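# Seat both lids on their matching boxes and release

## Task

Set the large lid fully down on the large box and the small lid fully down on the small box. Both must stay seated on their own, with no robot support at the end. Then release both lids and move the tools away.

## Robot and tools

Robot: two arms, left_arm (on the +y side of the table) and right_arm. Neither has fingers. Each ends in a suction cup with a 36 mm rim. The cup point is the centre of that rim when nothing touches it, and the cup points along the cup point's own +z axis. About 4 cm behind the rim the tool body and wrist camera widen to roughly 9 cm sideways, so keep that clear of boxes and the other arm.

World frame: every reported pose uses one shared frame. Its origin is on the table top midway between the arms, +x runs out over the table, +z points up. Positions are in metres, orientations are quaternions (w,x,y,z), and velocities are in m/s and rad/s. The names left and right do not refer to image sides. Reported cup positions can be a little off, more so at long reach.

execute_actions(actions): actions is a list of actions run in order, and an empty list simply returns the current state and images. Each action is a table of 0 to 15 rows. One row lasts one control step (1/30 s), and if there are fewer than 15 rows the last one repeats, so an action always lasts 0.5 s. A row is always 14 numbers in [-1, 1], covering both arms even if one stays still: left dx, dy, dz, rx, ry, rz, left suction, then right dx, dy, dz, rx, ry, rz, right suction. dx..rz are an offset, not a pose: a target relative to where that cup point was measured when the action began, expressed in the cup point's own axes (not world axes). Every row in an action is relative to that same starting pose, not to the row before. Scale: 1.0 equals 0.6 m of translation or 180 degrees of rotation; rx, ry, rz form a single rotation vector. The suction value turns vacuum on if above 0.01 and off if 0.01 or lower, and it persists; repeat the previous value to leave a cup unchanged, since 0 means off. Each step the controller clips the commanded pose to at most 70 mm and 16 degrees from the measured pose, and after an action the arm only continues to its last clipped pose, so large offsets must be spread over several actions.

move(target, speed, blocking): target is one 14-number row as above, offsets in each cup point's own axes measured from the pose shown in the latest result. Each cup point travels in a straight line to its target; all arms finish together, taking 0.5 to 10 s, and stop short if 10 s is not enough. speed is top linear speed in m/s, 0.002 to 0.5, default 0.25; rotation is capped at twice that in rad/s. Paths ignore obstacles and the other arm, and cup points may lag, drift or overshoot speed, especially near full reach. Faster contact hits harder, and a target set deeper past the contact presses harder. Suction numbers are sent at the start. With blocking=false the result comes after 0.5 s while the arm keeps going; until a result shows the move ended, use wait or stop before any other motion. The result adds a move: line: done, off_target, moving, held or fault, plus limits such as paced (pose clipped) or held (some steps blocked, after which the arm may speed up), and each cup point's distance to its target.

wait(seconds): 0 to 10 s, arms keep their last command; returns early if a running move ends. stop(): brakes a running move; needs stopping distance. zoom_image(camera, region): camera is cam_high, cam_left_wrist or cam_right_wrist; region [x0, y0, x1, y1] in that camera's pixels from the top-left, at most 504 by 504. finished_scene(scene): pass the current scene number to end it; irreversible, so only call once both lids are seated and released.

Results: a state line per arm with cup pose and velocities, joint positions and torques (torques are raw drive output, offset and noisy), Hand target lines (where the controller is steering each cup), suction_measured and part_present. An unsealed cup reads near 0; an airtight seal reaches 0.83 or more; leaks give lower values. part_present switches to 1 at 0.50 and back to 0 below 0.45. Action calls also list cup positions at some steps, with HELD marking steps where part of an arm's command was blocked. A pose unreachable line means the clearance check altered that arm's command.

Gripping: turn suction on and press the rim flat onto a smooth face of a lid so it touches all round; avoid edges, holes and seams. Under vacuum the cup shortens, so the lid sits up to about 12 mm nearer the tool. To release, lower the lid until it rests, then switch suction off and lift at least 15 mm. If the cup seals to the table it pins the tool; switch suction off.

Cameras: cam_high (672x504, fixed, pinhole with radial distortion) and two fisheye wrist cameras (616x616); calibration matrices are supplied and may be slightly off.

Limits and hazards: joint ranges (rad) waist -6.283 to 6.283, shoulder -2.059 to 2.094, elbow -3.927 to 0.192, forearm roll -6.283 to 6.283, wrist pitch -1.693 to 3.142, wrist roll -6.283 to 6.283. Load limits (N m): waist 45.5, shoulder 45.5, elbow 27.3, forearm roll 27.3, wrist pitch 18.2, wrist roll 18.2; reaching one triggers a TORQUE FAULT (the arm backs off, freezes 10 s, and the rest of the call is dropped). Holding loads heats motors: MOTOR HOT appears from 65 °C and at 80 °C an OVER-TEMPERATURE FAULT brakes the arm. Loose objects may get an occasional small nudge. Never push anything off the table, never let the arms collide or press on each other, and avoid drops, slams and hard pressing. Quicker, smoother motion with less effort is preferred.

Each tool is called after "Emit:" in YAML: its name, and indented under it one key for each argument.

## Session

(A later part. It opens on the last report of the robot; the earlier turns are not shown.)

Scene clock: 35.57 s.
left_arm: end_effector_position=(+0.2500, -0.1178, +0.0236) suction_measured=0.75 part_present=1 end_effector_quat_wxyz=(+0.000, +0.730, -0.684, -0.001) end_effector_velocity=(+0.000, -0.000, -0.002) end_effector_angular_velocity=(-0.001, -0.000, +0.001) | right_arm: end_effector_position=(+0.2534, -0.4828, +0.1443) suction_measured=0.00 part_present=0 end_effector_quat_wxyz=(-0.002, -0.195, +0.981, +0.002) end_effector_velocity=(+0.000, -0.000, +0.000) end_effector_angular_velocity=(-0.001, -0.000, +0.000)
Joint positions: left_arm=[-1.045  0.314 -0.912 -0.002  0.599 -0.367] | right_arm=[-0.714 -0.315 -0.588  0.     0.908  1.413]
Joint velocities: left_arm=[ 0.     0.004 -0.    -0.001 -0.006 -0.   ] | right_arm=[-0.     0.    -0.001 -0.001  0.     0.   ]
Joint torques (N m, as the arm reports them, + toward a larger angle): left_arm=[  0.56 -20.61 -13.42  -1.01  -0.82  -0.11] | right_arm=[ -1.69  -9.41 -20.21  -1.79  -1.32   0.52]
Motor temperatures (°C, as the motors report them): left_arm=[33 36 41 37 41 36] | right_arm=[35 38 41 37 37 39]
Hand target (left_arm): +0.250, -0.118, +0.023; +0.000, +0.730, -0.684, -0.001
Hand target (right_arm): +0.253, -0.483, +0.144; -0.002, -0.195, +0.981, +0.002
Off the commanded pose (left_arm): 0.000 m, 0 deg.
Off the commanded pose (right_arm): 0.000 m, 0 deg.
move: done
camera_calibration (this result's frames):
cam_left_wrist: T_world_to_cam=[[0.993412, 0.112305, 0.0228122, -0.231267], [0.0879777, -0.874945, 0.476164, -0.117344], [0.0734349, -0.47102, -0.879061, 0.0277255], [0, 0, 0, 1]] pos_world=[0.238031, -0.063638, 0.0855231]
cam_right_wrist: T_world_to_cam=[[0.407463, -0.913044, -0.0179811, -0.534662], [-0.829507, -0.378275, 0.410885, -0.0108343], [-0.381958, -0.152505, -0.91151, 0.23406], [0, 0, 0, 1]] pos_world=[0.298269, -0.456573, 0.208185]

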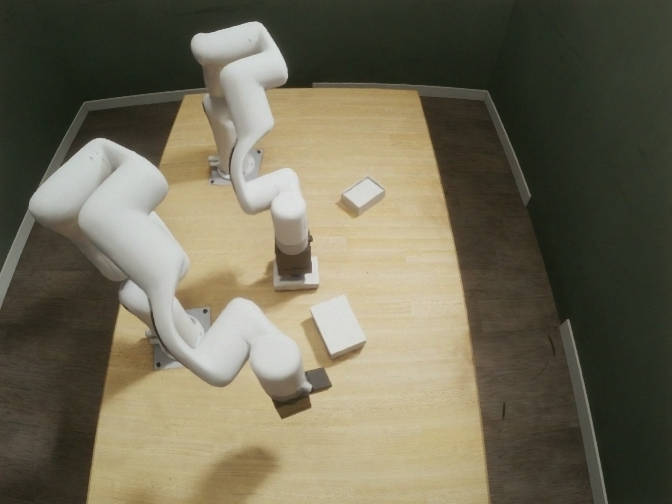

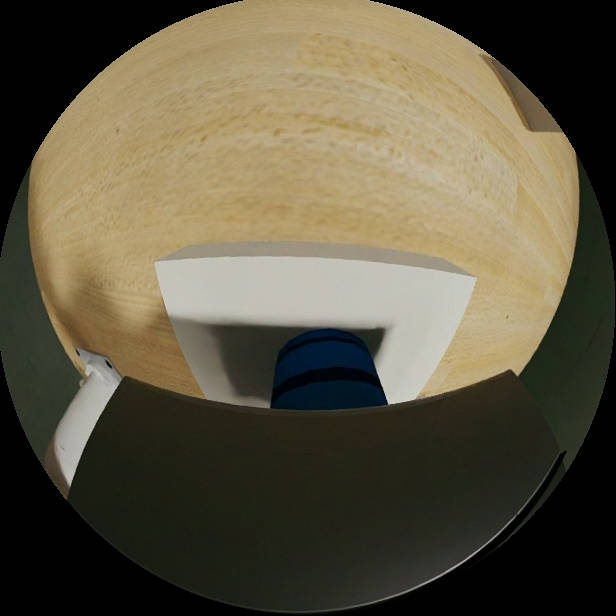

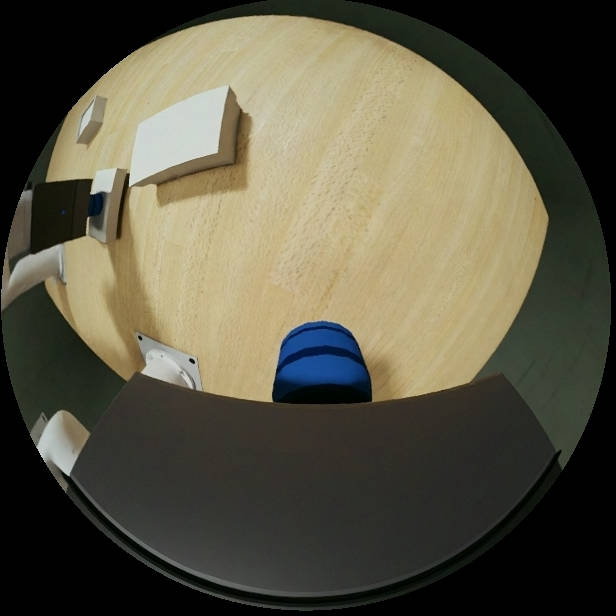

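Emit:
move:
  target: [0,0,-0.085,0,0,0,1,0,0,0,0,0,0,0]
  speed: 0.15

Emit:
move:
  target: [-0.4108,-0.3585,-0.006,0,0,-0.2077,1,0,0,0,0,0,0,0]
  speed: 0.25

Emit:
zoom_image:
  camera: "cam_left_wrist"
  region: [140, 195, 300, 285]

Emit:
zoom_image:
  camera: "cam_left_wrist"
  region: [330, 195, 490, 285]

Scene clock: 37.40 s.
left_arm: end_effector_position=(+0.2498, -0.1177, +0.0742) suction_measured=0.94 part_present=1 end_effector_quat_wxyz=(+0.000, +0.730, -0.684, -0.001) end_effector_velocity=(+0.000, -0.001, +0.003) end_effector_angular_velocity=(-0.002, -0.001, -0.000) | right_arm: end_effector_position=(+0.2534, -0.4828, +0.1443) suction_measured=0.00 part_present=0 end_effector_quat_wxyz=(-0.002, -0.195, +0.981, +0.002) end_effector_velocity=(+0.000, +0.000, +0.000) end_effector_angular_velocity=(-0.000, -0.000, -0.000)
Joint positions: left_arm=[-1.045  0.2   -0.933 -0.002  0.734 -0.367] | right_arm=[-0.714 -0.315 -0.588  0.     0.908  1.413]
Joint velocities: left_arm=[-0.    -0.006 -0.003 -0.     0.007  0.   ] | right_arm=[ 0. -0.  0.  0. -0.  0.]
Joint torques (N m, as the arm reports them, + toward a larger angle): left_arm=[  0.48 -19.6  -14.52  -1.07  -0.58   0.09] | right_arm=[ -1.72  -9.21 -20.21  -1.77  -1.29   0.61]
Motor temperatures (°C, as the motors report them): left_arm=[33 36 41 37 41 36] | right_arm=[35 38 41 37 37 39]
Hand target (left_arm): +0.250, -0.118, +0.075; +0.001, +0.730, -0.684, -0.001
Hand target (right_arm): +0.253, -0.483, +0.144; -0.002, -0.195, +0.981, +0.002
Off the commanded pose (left_arm): 0.001 m, 0 deg.
Off the commanded pose (right_arm): 0.000 m, 0 deg.
move: done
camera_calibration (this result's frames):
cam_left_wrist: T_world_to_cam=[[0.993442, 0.112128, 0.0223798, -0.232297], [0.0880672, -0.875202, 0.475673, -0.141296], [0.0729234, -0.470582, -0.879337, 0.0724414], [0, 0, 0, 1]] pos_world=[0.237934, -0.0635261, 0.13611]
cam_right_wrist: T_world_to_cam=[[0.407464, -0.913044, -0.0179811, -0.534662], [-0.829507, -0.378275, 0.410885, -0.0108343], [-0.381958, -0.152505, -0.91151, 0.23406], [0, 0, 0, 1]] pos_world=[0.298269, -0.456573, 0.208185]

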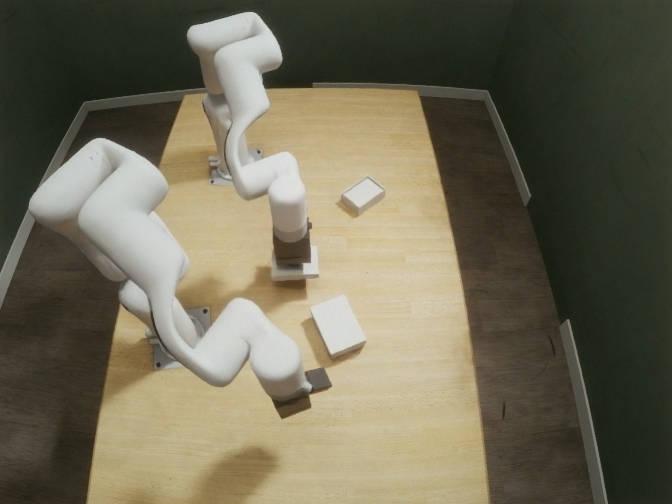

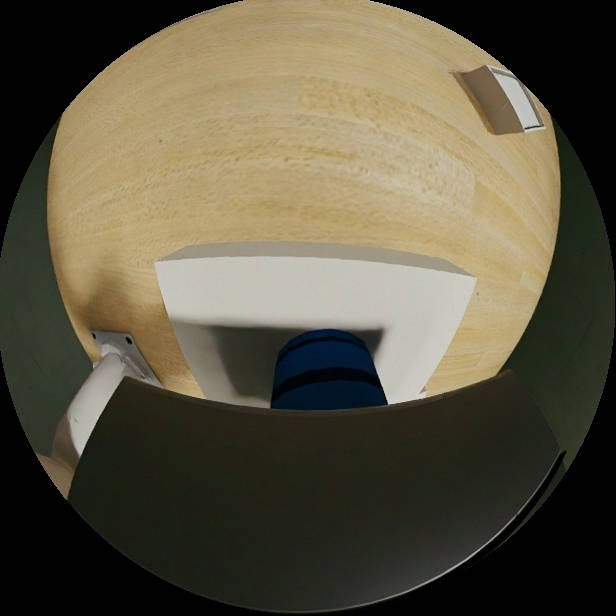

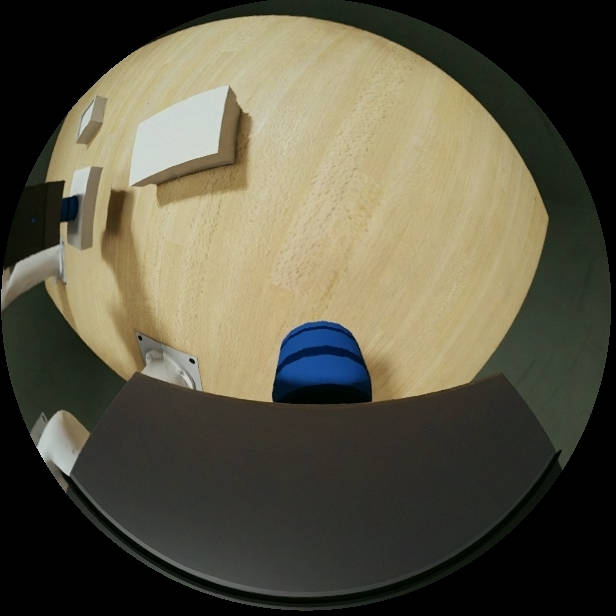

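Scene clock: 39.33 s.
left_arm: end_effector_position=(+0.4485, +0.1418, +0.0777) suction_measured=0.94 part_present=1 end_effector_quat_wxyz=(+0.001, +0.910, -0.414, -0.001) end_effector_velocity=(+0.002, +0.002, +0.000) end_effector_angular_velocity=(+0.000, +0.000, +0.007) | right_arm: end_effector_position=(+0.2534, -0.4828, +0.1443) suction_measured=0.00 part_present=0 end_effector_quat_wxyz=(-0.002, -0.195, +0.981, +0.002) end_effector_velocity=(+0.000, -0.000, +0.000) end_effector_angular_velocity=(-0.001, +0.000, +0.000)
Joint positions: left_arm=[-0.318  0.118 -0.835 -0.003  0.719 -0.292] | right_arm=[-0.714 -0.315 -0.588  0.     0.908  1.413]
Joint velocities: left_arm=[ 0.006  0.002 -0.003  0.     0.001 -0.   ] | right_arm=[ 0.    -0.    -0.    -0.001  0.     0.   ]
Joint torques (N m, as the arm reports them, + toward a larger angle): left_arm=[  0.13 -17.94 -14.17  -0.63  -0.77   0.18] | right_arm=[ -1.61  -9.36 -20.29  -1.89  -1.28   0.63]
Motor temperatures (°C, as the motors report them): left_arm=[33 36 41 37 41 36] | right_arm=[35 38 41 37 37 39]
Hand target (left_arm): +0.449, +0.142, +0.078; +0.001, +0.910, -0.414, -0.001
Hand target (right_arm): +0.253, -0.483, +0.144; -0.002, -0.195, +0.981, +0.002
Off the commanded pose (left_arm): 0.000 m, 0 deg.
Off the commanded pose (right_arm): 0.000 m, 0 deg.
move: done
camera_calibration (this result's frames):
cam_left_wrist: T_world_to_cam=[[0.72177, 0.691788, 0.0218428, -0.419132], [0.601111, -0.642183, 0.475675, -0.196519], [0.343093, -0.330198, -0.87935, 0.0420838], [0, 0, 0, 1]] pos_world=[0.406208, 0.177646, 0.139641]
cam_right_wrist: T_world_to_cam=[[0.407464, -0.913044, -0.0179812, -0.534662], [-0.829507, -0.378275, 0.410885, -0.0108345], [-0.381958, -0.152505, -0.91151, 0.234059], [0, 0, 0, 1]] pos_world=[0.298269, -0.456573, 0.208185]

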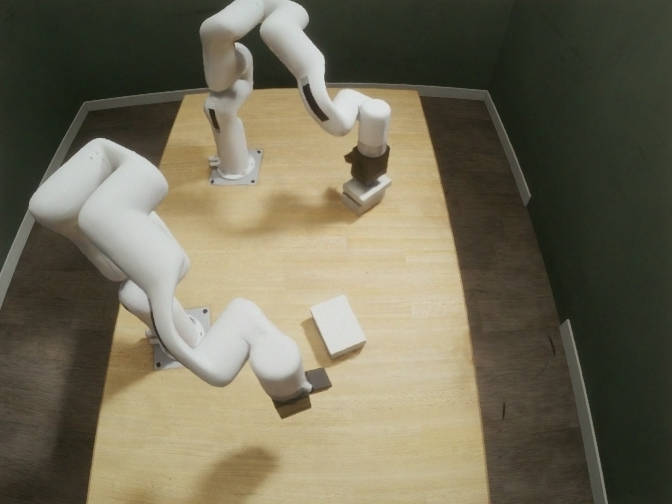

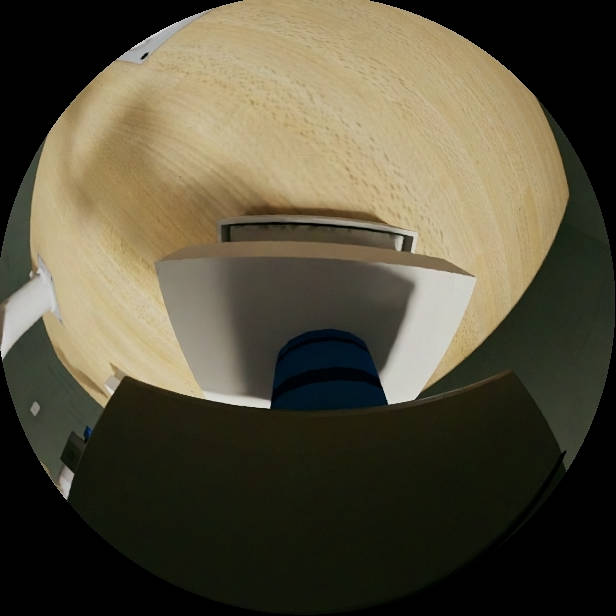

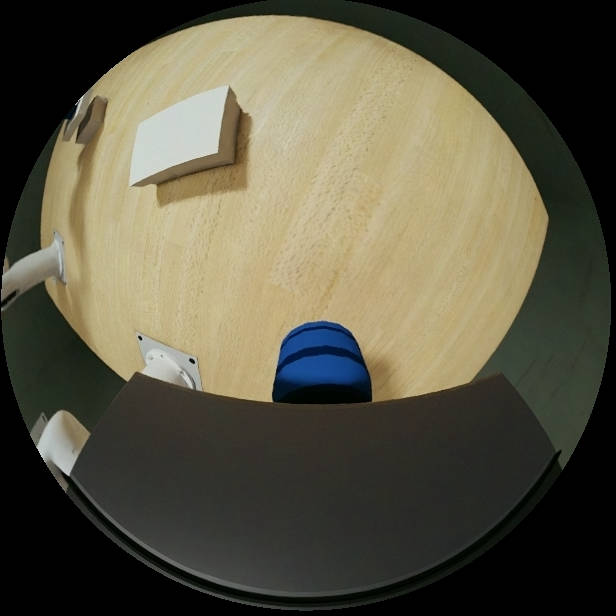

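Region (140, 195, 300, 285) of cam_left_wrist's 616x616 image, scaled by 3.150, with more detail than that image has; it fills the top 284 rows of this view, and the rest is white.

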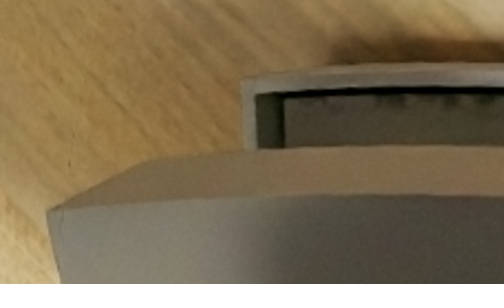

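Region (330, 195, 490, 285) of cam_left_wrist's 616x616 image, scaled by 3.150, with more detail than that image has; it fills the top 284 rows of this view, and the rest is white.

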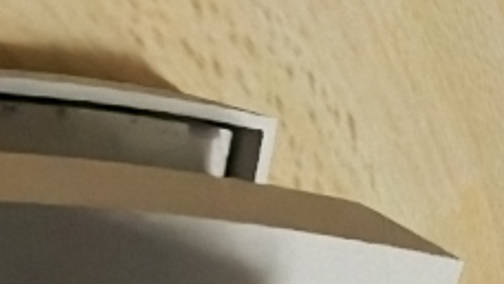

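Emit:
move:
  target: [-0.0205,0,0.028,0,0,0,1,0,0,0,0,0,0,0]
  speed: 0.05

Emit:
move:
  target: [0,0,0.025,0,0,0,1,0,0,0,0,0,0,0]
  speed: 0.012

Scene clock: 41.10 s.
left_arm: end_effector_position=(+0.4406, +0.1510, +0.0612) suction_measured=0.94 part_present=1 end_effector_quat_wxyz=(+0.001, +0.910, -0.414, -0.001) end_effector_velocity=(-0.001, +0.001, -0.002) end_effector_angular_velocity=(-0.001, +0.000, +0.000) | right_arm: end_effector_position=(+0.2534, -0.4828, +0.1443) suction_measured=0.00 part_present=0 end_effector_quat_wxyz=(-0.002, -0.195, +0.981, +0.002) end_effector_velocity=(-0.000, -0.000, +0.000) end_effector_angular_velocity=(+0.000, -0.000, -0.000)
Joint positions: left_arm=[-0.305  0.125 -0.784 -0.003  0.661 -0.279] | right_arm=[-0.714 -0.315 -0.588  0.     0.908  1.413]
Joint velocities: left_arm=[ 0.002  0.001  0.005 -0.001 -0.006  0.003] | right_arm=[-0.    -0.    -0.     0.001  0.    -0.001]
Joint torques (N m, as the arm reports them, + toward a larger angle): left_arm=[  0.11 -17.82 -13.83  -0.95  -0.73   0.16] | right_arm=[ -1.49  -9.21 -20.29  -1.94  -1.34   0.58]
Motor temperatures (°C, as the motors report them): left_arm=[33 37 41 37 41 36] | right_arm=[35 38 41 37 37 39]
Hand target (left_arm): +0.440, +0.151, +0.061; +0.001, +0.910, -0.414, -0.001
Hand target (right_arm): +0.253, -0.483, +0.144; -0.002, -0.195, +0.981, +0.002
Off the commanded pose (left_arm): 0.000 m, 0 deg.
Off the commanded pose (right_arm): 0.000 m, 0 deg.
move: done
camera_calibration (this result's frames):
cam_left_wrist: T_world_to_cam=[[0.721721, 0.691834, 0.0220024, -0.419396], [0.601039, -0.642137, 0.475829, -0.177974], [0.343323, -0.330191, -0.879263, 0.0331698], [0, 0, 0, 1]] pos_world=[0.398268, 0.186821, 0.123078]
cam_right_wrist: T_world_to_cam=[[0.407464, -0.913044, -0.017981, -0.534662], [-0.829507, -0.378275, 0.410885, -0.0108344], [-0.381958, -0.152505, -0.91151, 0.234059], [0, 0, 0, 1]] pos_world=[0.298269, -0.456573, 0.208185]

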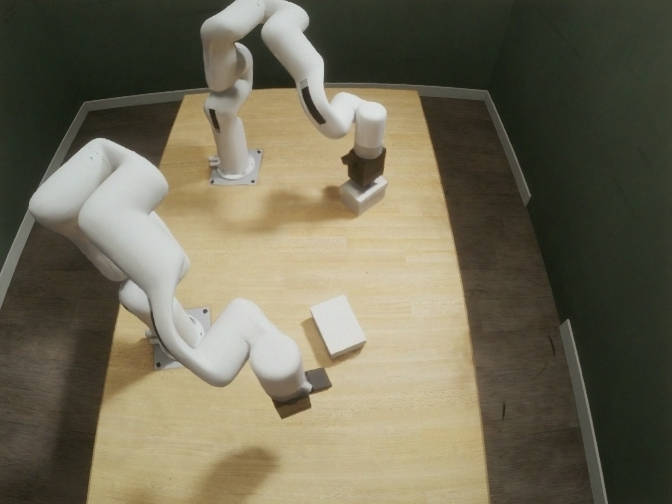

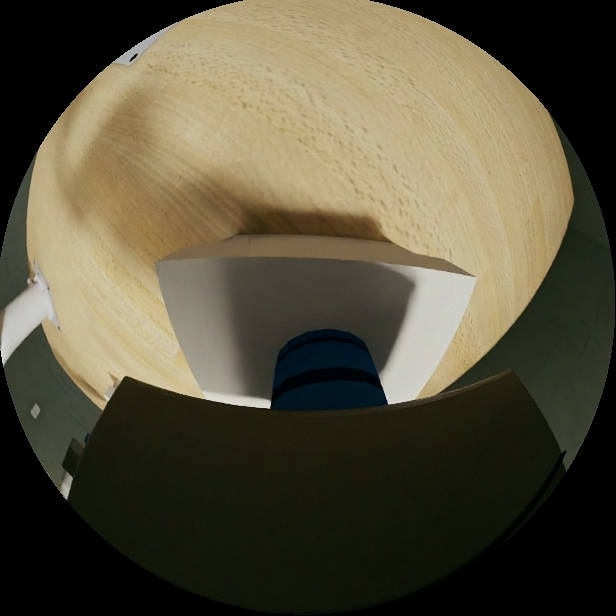

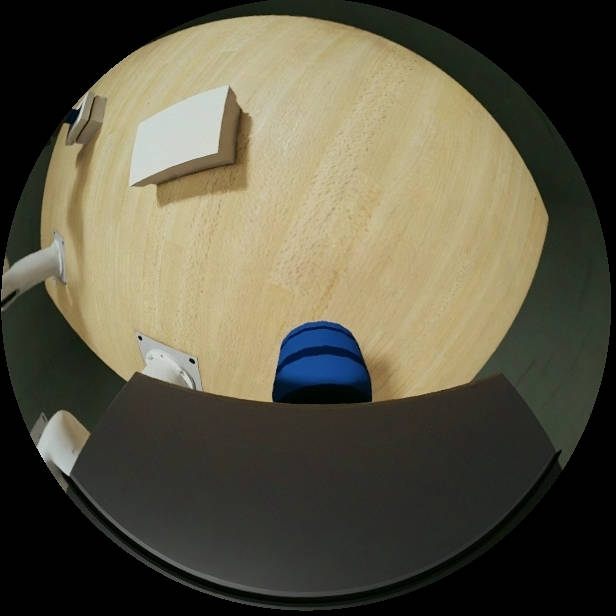

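Scene clock: 42.57 s.
left_arm: end_effector_position=(+0.4406, +0.1510, +0.0464) suction_measured=0.94 part_present=1 end_effector_quat_wxyz=(+0.001, +0.910, -0.414, -0.001) end_effector_velocity=(+0.000, +0.000, -0.002) end_effector_angular_velocity=(-0.000, -0.000, +0.001) | right_arm: end_effector_position=(+0.2534, -0.4828, +0.1443) suction_measured=0.00 part_present=0 end_effector_quat_wxyz=(-0.002, -0.195, +0.981, +0.002) end_effector_velocity=(-0.000, -0.000, +0.000) end_effector_angular_velocity=(-0.000, -0.001, -0.002)
Joint positions: left_arm=[-0.305  0.161 -0.777 -0.003  0.618 -0.278] | right_arm=[-0.714 -0.315 -0.588  0.     0.908  1.413]
Joint velocities: left_arm=[ 0.001  0.007  0.001 -0.    -0.007  0.   ] | right_arm=[-0.001 -0.    -0.001  0.     0.     0.   ]
Joint torques (N m, as the arm reports them, + toward a larger angle): left_arm=[  0.18 -18.38 -13.71  -0.97  -0.73   0.02] | right_arm=[ -1.7   -9.33 -20.18  -1.9   -1.35   0.61]
Motor temperatures (°C, as the motors report them): left_arm=[33 37 41 37 41 36] | right_arm=[35 38 41 37 37 39]
Hand target (left_arm): +0.441, +0.151, +0.046; +0.001, +0.910, -0.414, -0.001
Hand target (right_arm): +0.253, -0.483, +0.144; -0.002, -0.195, +0.981, +0.002
Off the commanded pose (left_arm): 0.000 m, 0 deg.
Off the commanded pose (right_arm): 0.000 m, 0 deg.
move: done
camera_calibration (this result's frames):
cam_left_wrist: T_world_to_cam=[[0.721689, 0.691867, 0.0220303, -0.419053], [0.60109, -0.642148, 0.475749, -0.170911], [0.343302, -0.330101, -0.879305, 0.02017], [0, 0, 0, 1]] pos_world=[0.398234, 0.186837, 0.108278]
cam_right_wrist: T_world_to_cam=[[0.407464, -0.913044, -0.0179809, -0.534662], [-0.829507, -0.378275, 0.410885, -0.0108344], [-0.381958, -0.152505, -0.91151, 0.234059], [0, 0, 0, 1]] pos_world=[0.298269, -0.456573, 0.208186]

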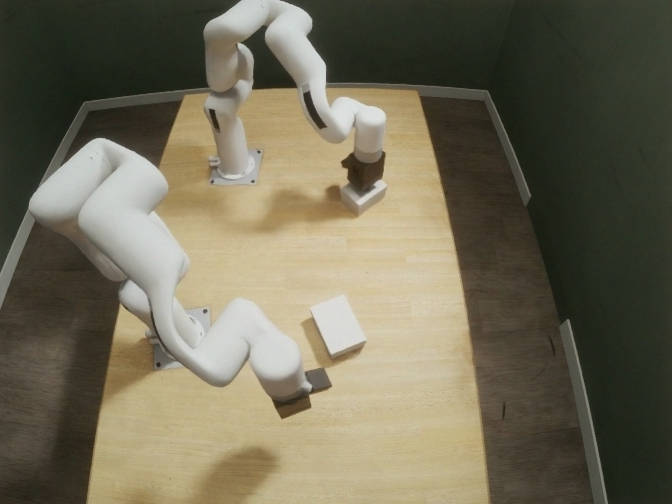

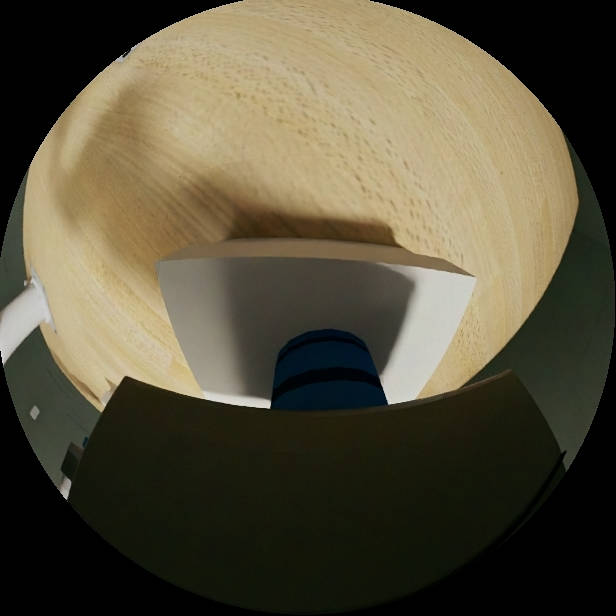

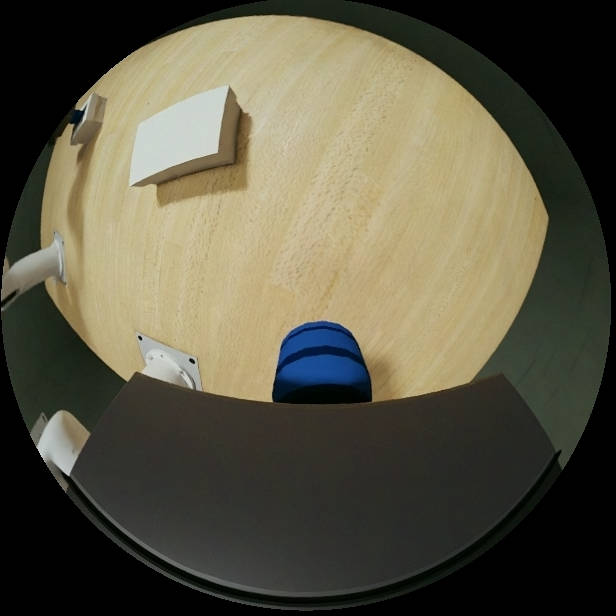

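Emit:
move:
  target: [0,0,0.0195,0,0,0,1,0,0,0,0,0,0,0]
  speed: 0.012

Scene clock: 43.87 s.
left_arm: end_effector_position=(+0.4405, +0.1510, +0.0349) suction_measured=0.94 part_present=1 end_effector_quat_wxyz=(+0.001, +0.910, -0.414, -0.001) end_effector_velocity=(+0.000, +0.000, -0.003) end_effector_angular_velocity=(-0.000, +0.000, +0.001) | right_arm: end_effector_position=(+0.2534, -0.4828, +0.1443) suction_measured=0.00 part_present=0 end_effector_quat_wxyz=(-0.002, -0.195, +0.981, +0.002) end_effector_velocity=(-0.000, +0.000, -0.001) end_effector_angular_velocity=(+0.002, +0.002, -0.000)
Joint positions: left_arm=[-0.305  0.19  -0.773 -0.003  0.585 -0.278] | right_arm=[-0.714 -0.315 -0.588  0.     0.908  1.413]
Joint velocities: left_arm=[ 0.     0.007  0.001 -0.    -0.007 -0.   ] | right_arm=[0.    0.002 0.    0.    0.001 0.   ]
Joint torques (N m, as the arm reports them, + toward a larger angle): left_arm=[  0.56 -18.51 -13.19  -1.08  -0.62  -0.06] | right_arm=[ -1.59  -9.4  -20.24  -1.86  -1.37   0.57]
Motor temperatures (°C, as the motors report them): left_arm=[33 37 41 37 41 36] | right_arm=[35 38 41 37 37 39]
Hand target (left_arm): +0.441, +0.151, +0.035; +0.001, +0.910, -0.414, -0.001
Hand target (right_arm): +0.253, -0.483, +0.144; -0.002, -0.195, +0.981, +0.002
Off the commanded pose (left_arm): 0.000 m, 0 deg.
Off the commanded pose (right_arm): 0.000 m, 0 deg.
move: done
camera_calibration (this result's frames):
cam_left_wrist: T_world_to_cam=[[0.721667, 0.691889, 0.0220594, -0.418787], [0.601119, -0.642157, 0.4757, -0.165426], [0.343297, -0.330037, -0.879331, 0.0100664], [0, 0, 0, 1]] pos_world=[0.39821, 0.186847, 0.0967832]
cam_right_wrist: T_world_to_cam=[[0.407464, -0.913044, -0.0179808, -0.534662], [-0.829507, -0.378275, 0.410885, -0.0108345], [-0.381958, -0.152505, -0.91151, 0.234059], [0, 0, 0, 1]] pos_world=[0.298269, -0.456573, 0.208185]

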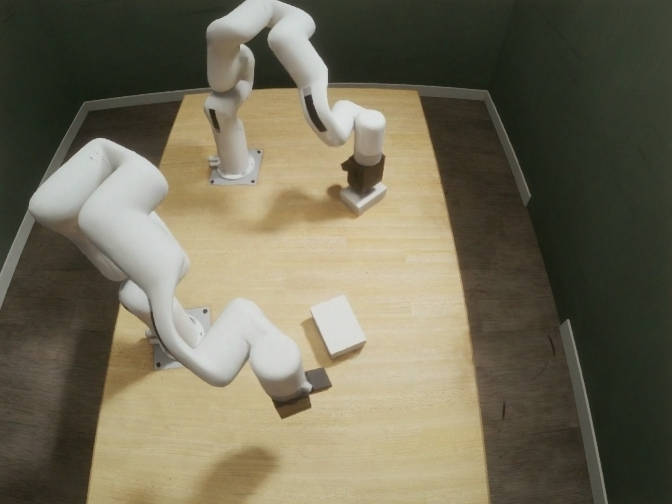

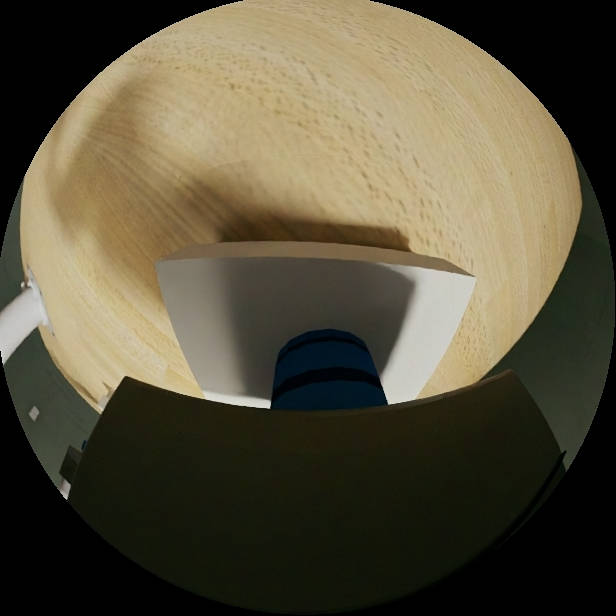

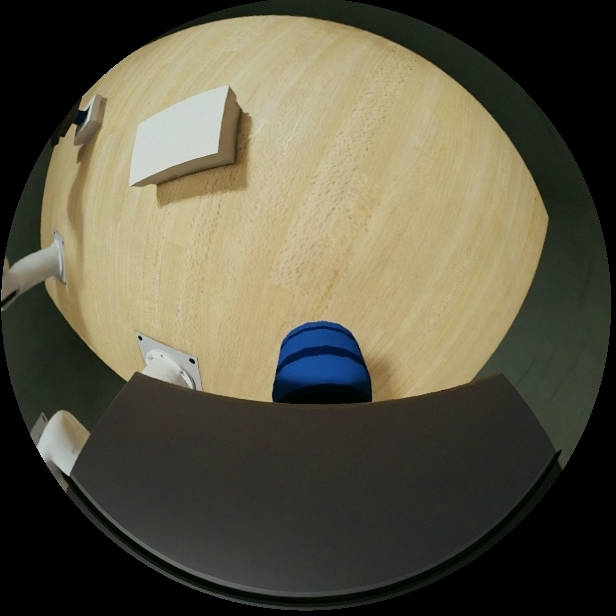

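Emit:
move:
  target: [0,0,0.003,0,0,0,1,0,0,0,0,0,0,0]
  speed: 0.005

Scene clock: 44.63 s.
left_arm: end_effector_position=(+0.4407, +0.1509, +0.0333) suction_measured=0.94 part_present=1 end_effector_quat_wxyz=(+0.001, +0.910, -0.414, -0.001) end_effector_velocity=(+0.001, +0.001, +0.000) end_effector_angular_velocity=(-0.001, -0.001, +0.003) | right_arm: end_effector_position=(+0.2534, -0.4828, +0.1443) suction_measured=0.00 part_present=0 end_effector_quat_wxyz=(-0.002, -0.195, +0.981, +0.002) end_effector_velocity=(+0.000, -0.000, +0.000) end_effector_angular_velocity=(+0.001, -0.001, -0.002)
Joint positions: left_arm=[-0.305  0.194 -0.772 -0.003  0.58  -0.278] | right_arm=[-0.714 -0.315 -0.588  0.     0.908  1.413]
Joint velocities: left_arm=[ 0.002  0.    -0.    -0.001 -0.002 -0.001] | right_arm=[-0.001 -0.    -0.     0.001  0.     0.   ]
Joint torques (N m, as the arm reports them, + toward a larger angle): left_arm=[  0.35 -18.15 -12.75  -0.57  -0.58  -0.08] | right_arm=[ -1.69  -9.4  -20.16  -1.88  -1.3    0.6 ]
Motor temperatures (°C, as the motors report them): left_arm=[33 37 41 37 41 36] | right_arm=[35 38 41 37 37 39]
Hand target (left_arm): +0.441, +0.151, +0.033; +0.001, +0.910, -0.414, -0.001
Hand target (right_arm): +0.253, -0.483, +0.144; -0.002, -0.195, +0.981, +0.002
Off the commanded pose (left_arm): 0.000 m, 0 deg.
Off the commanded pose (right_arm): 0.000 m, 0 deg.
move: done
camera_calibration (this result's frames):
cam_left_wrist: T_world_to_cam=[[0.721657, 0.691893, 0.0222601, -0.418825], [0.600927, -0.642092, 0.476031, -0.164723], [0.343655, -0.330154, -0.879147, 0.00845316], [0, 0, 0, 1]] pos_world=[0.398329, 0.186806, 0.0951678]
cam_right_wrist: T_world_to_cam=[[0.407464, -0.913044, -0.0179807, -0.534662], [-0.829507, -0.378275, 0.410885, -0.0108345], [-0.381958, -0.152506, -0.91151, 0.234059], [0, 0, 0, 1]] pos_world=[0.298269, -0.456573, 0.208186]

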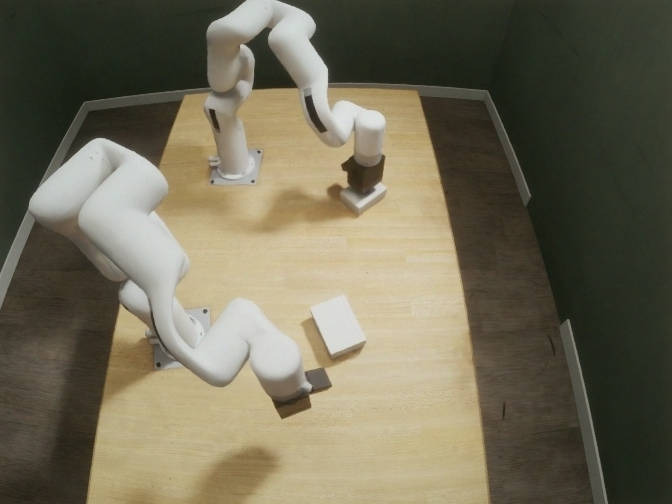

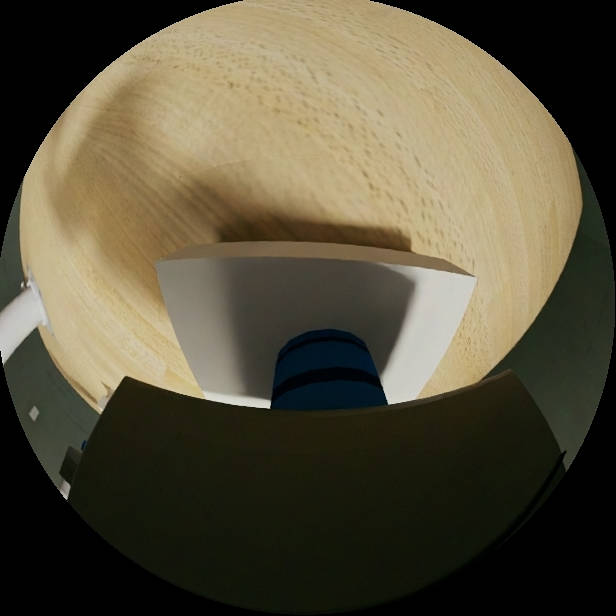

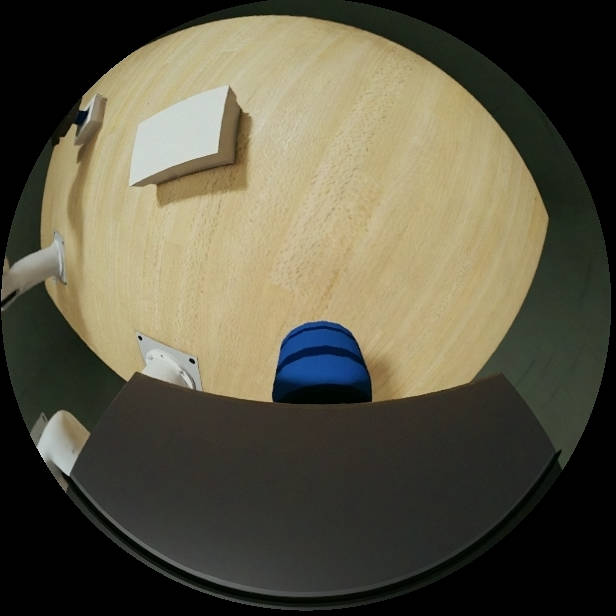

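Contact begins. Release and retreat.

Emit:
execute_actions:
  actions:
    - [[0,0,0,0,0,0,0,0,0,0,0,0,0,0]]

Emit:
move:
  target: [0,0,-0.22,0,0,0,0,0,0,0,0,0,0,0]
  speed: 0.15

Emit:
zoom_image:
  camera: "cam_high"
  region: [280, 150, 420, 370]

Scene clock: 45.30 s.
left_arm: end_effector_position=(+0.4415, +0.1506, +0.0340) suction_measured=0.00 part_present=0 end_effector_quat_wxyz=(+0.001, +0.910, -0.414, +0.000) end_effector_velocity=(-0.002, +0.001, -0.001) end_effector_angular_velocity=(+0.001, +0.004, +0.002) | right_arm: end_effector_position=(+0.2534, -0.4828, +0.1443) suction_measured=0.00 part_present=0 end_effector_quat_wxyz=(-0.002, -0.195, +0.981, +0.002) end_effector_velocity=(+0.000, +0.000, +0.000) end_effector_angular_velocity=(-0.000, -0.000, +0.003)
Joint positions: left_arm=[-0.305  0.194 -0.774 -0.003  0.579 -0.278] | right_arm=[-0.714 -0.315 -0.588  0.     0.908  1.413]
Joint velocities: left_arm=[ 0.     0.001  0.002 -0.     0.001 -0.001] | right_arm=[ 0.001 -0.    -0.     0.     0.    -0.001]
Joint torques (N m, as the arm reports them, + toward a larger angle): left_arm=[  0.33 -12.61  -8.71  -1.21   0.11   0.16] | right_arm=[ -1.54  -9.14 -20.19  -1.87  -1.3    0.58]
Motor temperatures (°C, as the motors report them): left_arm=[33 37 41 37 41 36] | right_arm=[35 38 41 37 37 39]
Hand target (left_arm): +0.441, +0.151, +0.033; +0.001, +0.910, -0.414, -0.001
Hand target (right_arm): +0.253, -0.483, +0.144; -0.002, -0.195, +0.981, +0.002
Off the commanded pose (left_arm): 0.001 m, 0 deg.
Off the commanded pose (right_arm): 0.000 m, 0 deg.
Step readings (end_effector_position):
0: left_arm (+0.4407, +0.1509, +0.0332) | right_arm (+0.2534, -0.4828, +0.1443)
1: left_arm (+0.4407, +0.1509, +0.0332) | right_arm (+0.2534, -0.4828, +0.1443)
2: left_arm (+0.4410, +0.1508, +0.0335) | right_arm (+0.2534, -0.4828, +0.1443)
4: left_arm (+0.4425, +0.1503, +0.0350) | right_arm (+0.2534, -0.4828, +0.1443)
8: left_arm (+0.4420, +0.1504, +0.0346) | right_arm (+0.2534, -0.4828, +0.1443)
15: end_effector_position above
camera_calibration (this result's frames):
cam_left_wrist: T_world_to_cam=[[0.721608, 0.691909, 0.0232987, -0.419239], [0.59987, -0.64171, 0.477876, -0.165393], [0.345598, -0.330863, -0.878119, 0.00790495], [0, 0, 0, 1]] pos_world=[0.399009, 0.186557, 0.0957466]
cam_right_wrist: T_world_to_cam=[[0.407464, -0.913044, -0.0179806, -0.534662], [-0.829507, -0.378275, 0.410885, -0.0108345], [-0.381957, -0.152506, -0.91151, 0.234059], [0, 0, 0, 1]] pos_world=[0.298269, -0.456573, 0.208186]

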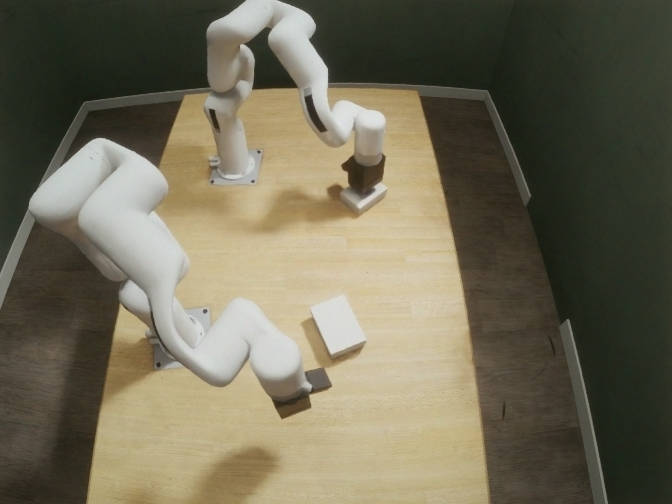

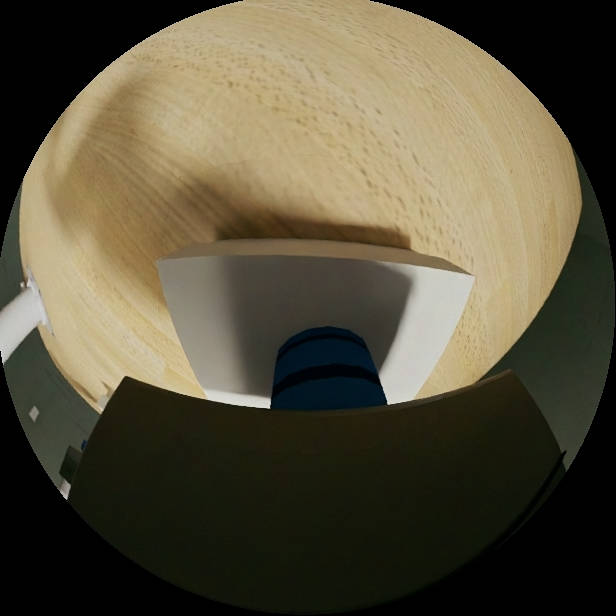

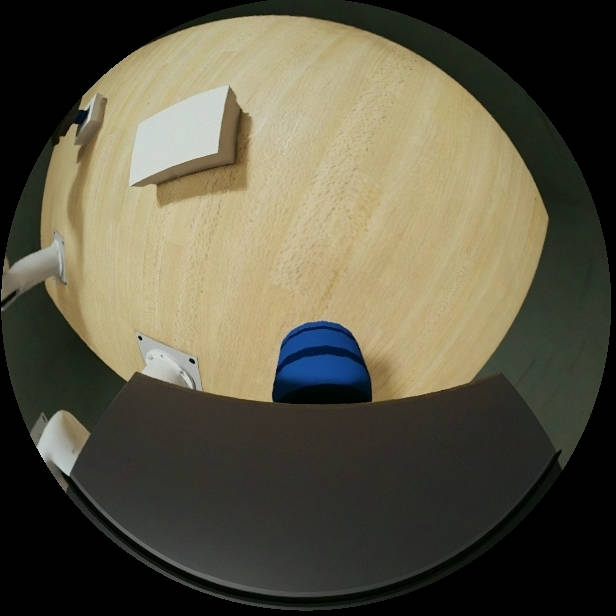

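Scene clock: 46.70 s.
left_arm: end_effector_position=(+0.4411, +0.1507, +0.1656) suction_measured=0.00 part_present=0 end_effector_quat_wxyz=(+0.001, +0.910, -0.414, +0.000) end_effector_velocity=(+0.001, -0.001, +0.004) end_effector_angular_velocity=(-0.001, -0.002, -0.002) | right_arm: end_effector_position=(+0.2534, -0.4828, +0.1443) suction_measured=0.00 part_present=0 end_effector_quat_wxyz=(-0.002, -0.195, +0.981, +0.002) end_effector_velocity=(-0.000, +0.000, -0.000) end_effector_angular_velocity=(+0.000, +0.001, +0.001)
Joint positions: left_arm=[-0.304 -0.069 -0.897 -0.003  0.966 -0.279] | right_arm=[-0.714 -0.315 -0.588  0.     0.908  1.413]
Joint velocities: left_arm=[-0.001 -0.003 -0.006  0.     0.008  0.   ] | right_arm=[ 0.001  0.     0.    -0.    -0.    -0.   ]
Joint torques (N m, as the arm reports them, + toward a larger angle): left_arm=[  0.59 -15.85 -15.59  -1.    -0.76  -0.04] | right_arm=[ -1.61  -9.26 -20.33  -1.89  -1.32   0.56]
Motor temperatures (°C, as the motors report them): left_arm=[33 37 41 37 41 36] | right_arm=[35 38 41 37 37 39]
Hand target (left_arm): +0.441, +0.151, +0.166; +0.001, +0.910, -0.414, +0.000
Hand target (right_arm): +0.253, -0.483, +0.144; -0.002, -0.195, +0.981, +0.002
Off the commanded pose (left_arm): 0.001 m, 0 deg.
Off the commanded pose (right_arm): 0.000 m, 0 deg.
move: done
camera_calibration (this result's frames):
cam_left_wrist: T_world_to_cam=[[0.721989, 0.691539, 0.0224858, -0.422006], [0.599971, -0.641915, 0.477473, -0.22794], [0.344625, -0.331239, -0.878359, 0.124158], [0, 0, 0, 1]] pos_world=[0.398653, 0.186642, 0.227379]
cam_right_wrist: T_world_to_cam=[[0.407464, -0.913044, -0.0179804, -0.534662], [-0.829507, -0.378275, 0.410885, -0.0108344], [-0.381957, -0.152506, -0.91151, 0.234059], [0, 0, 0, 1]] pos_world=[0.298269, -0.456573, 0.208186]

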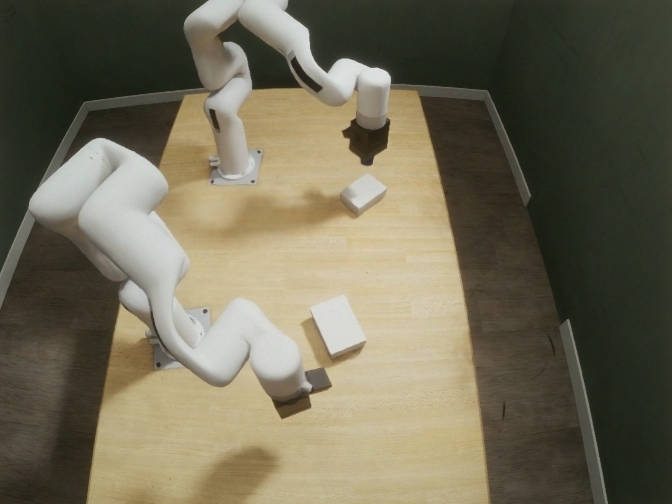

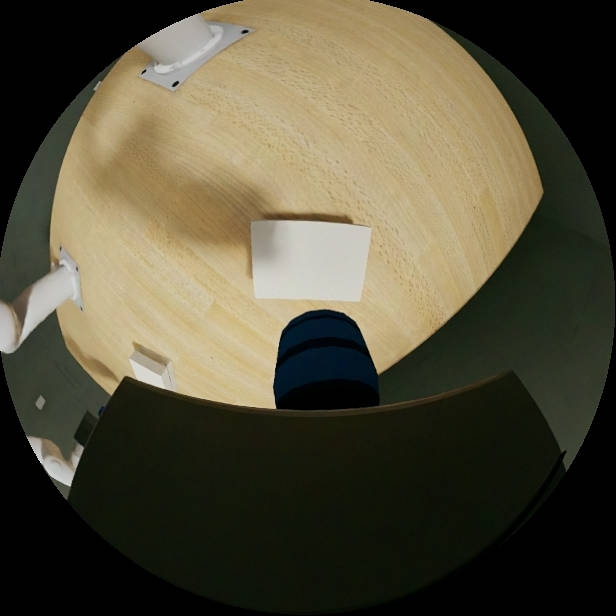

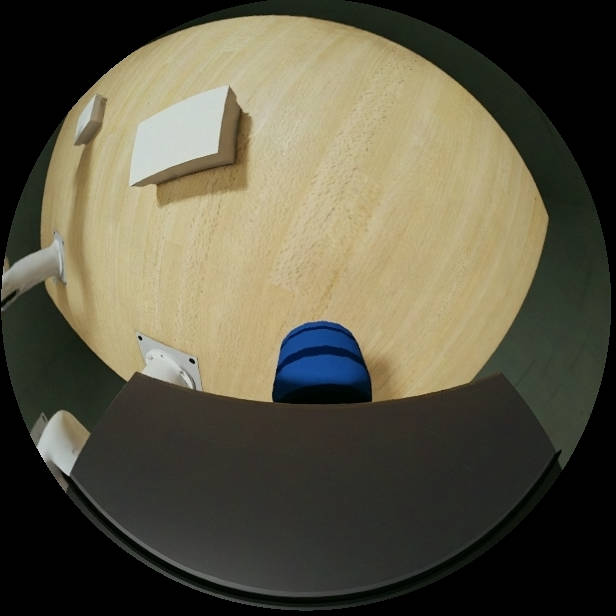

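Region (280, 150, 420, 370) of cam_high's 672x504 image, scaled by 2.291, with more detail than that image has; it fills the left 321 columns of this view, and the rest is white.

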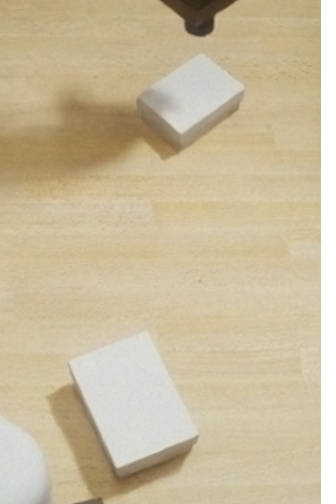

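Emit:
finished_scene:
  scene: 1

The scene is finished: the task was done.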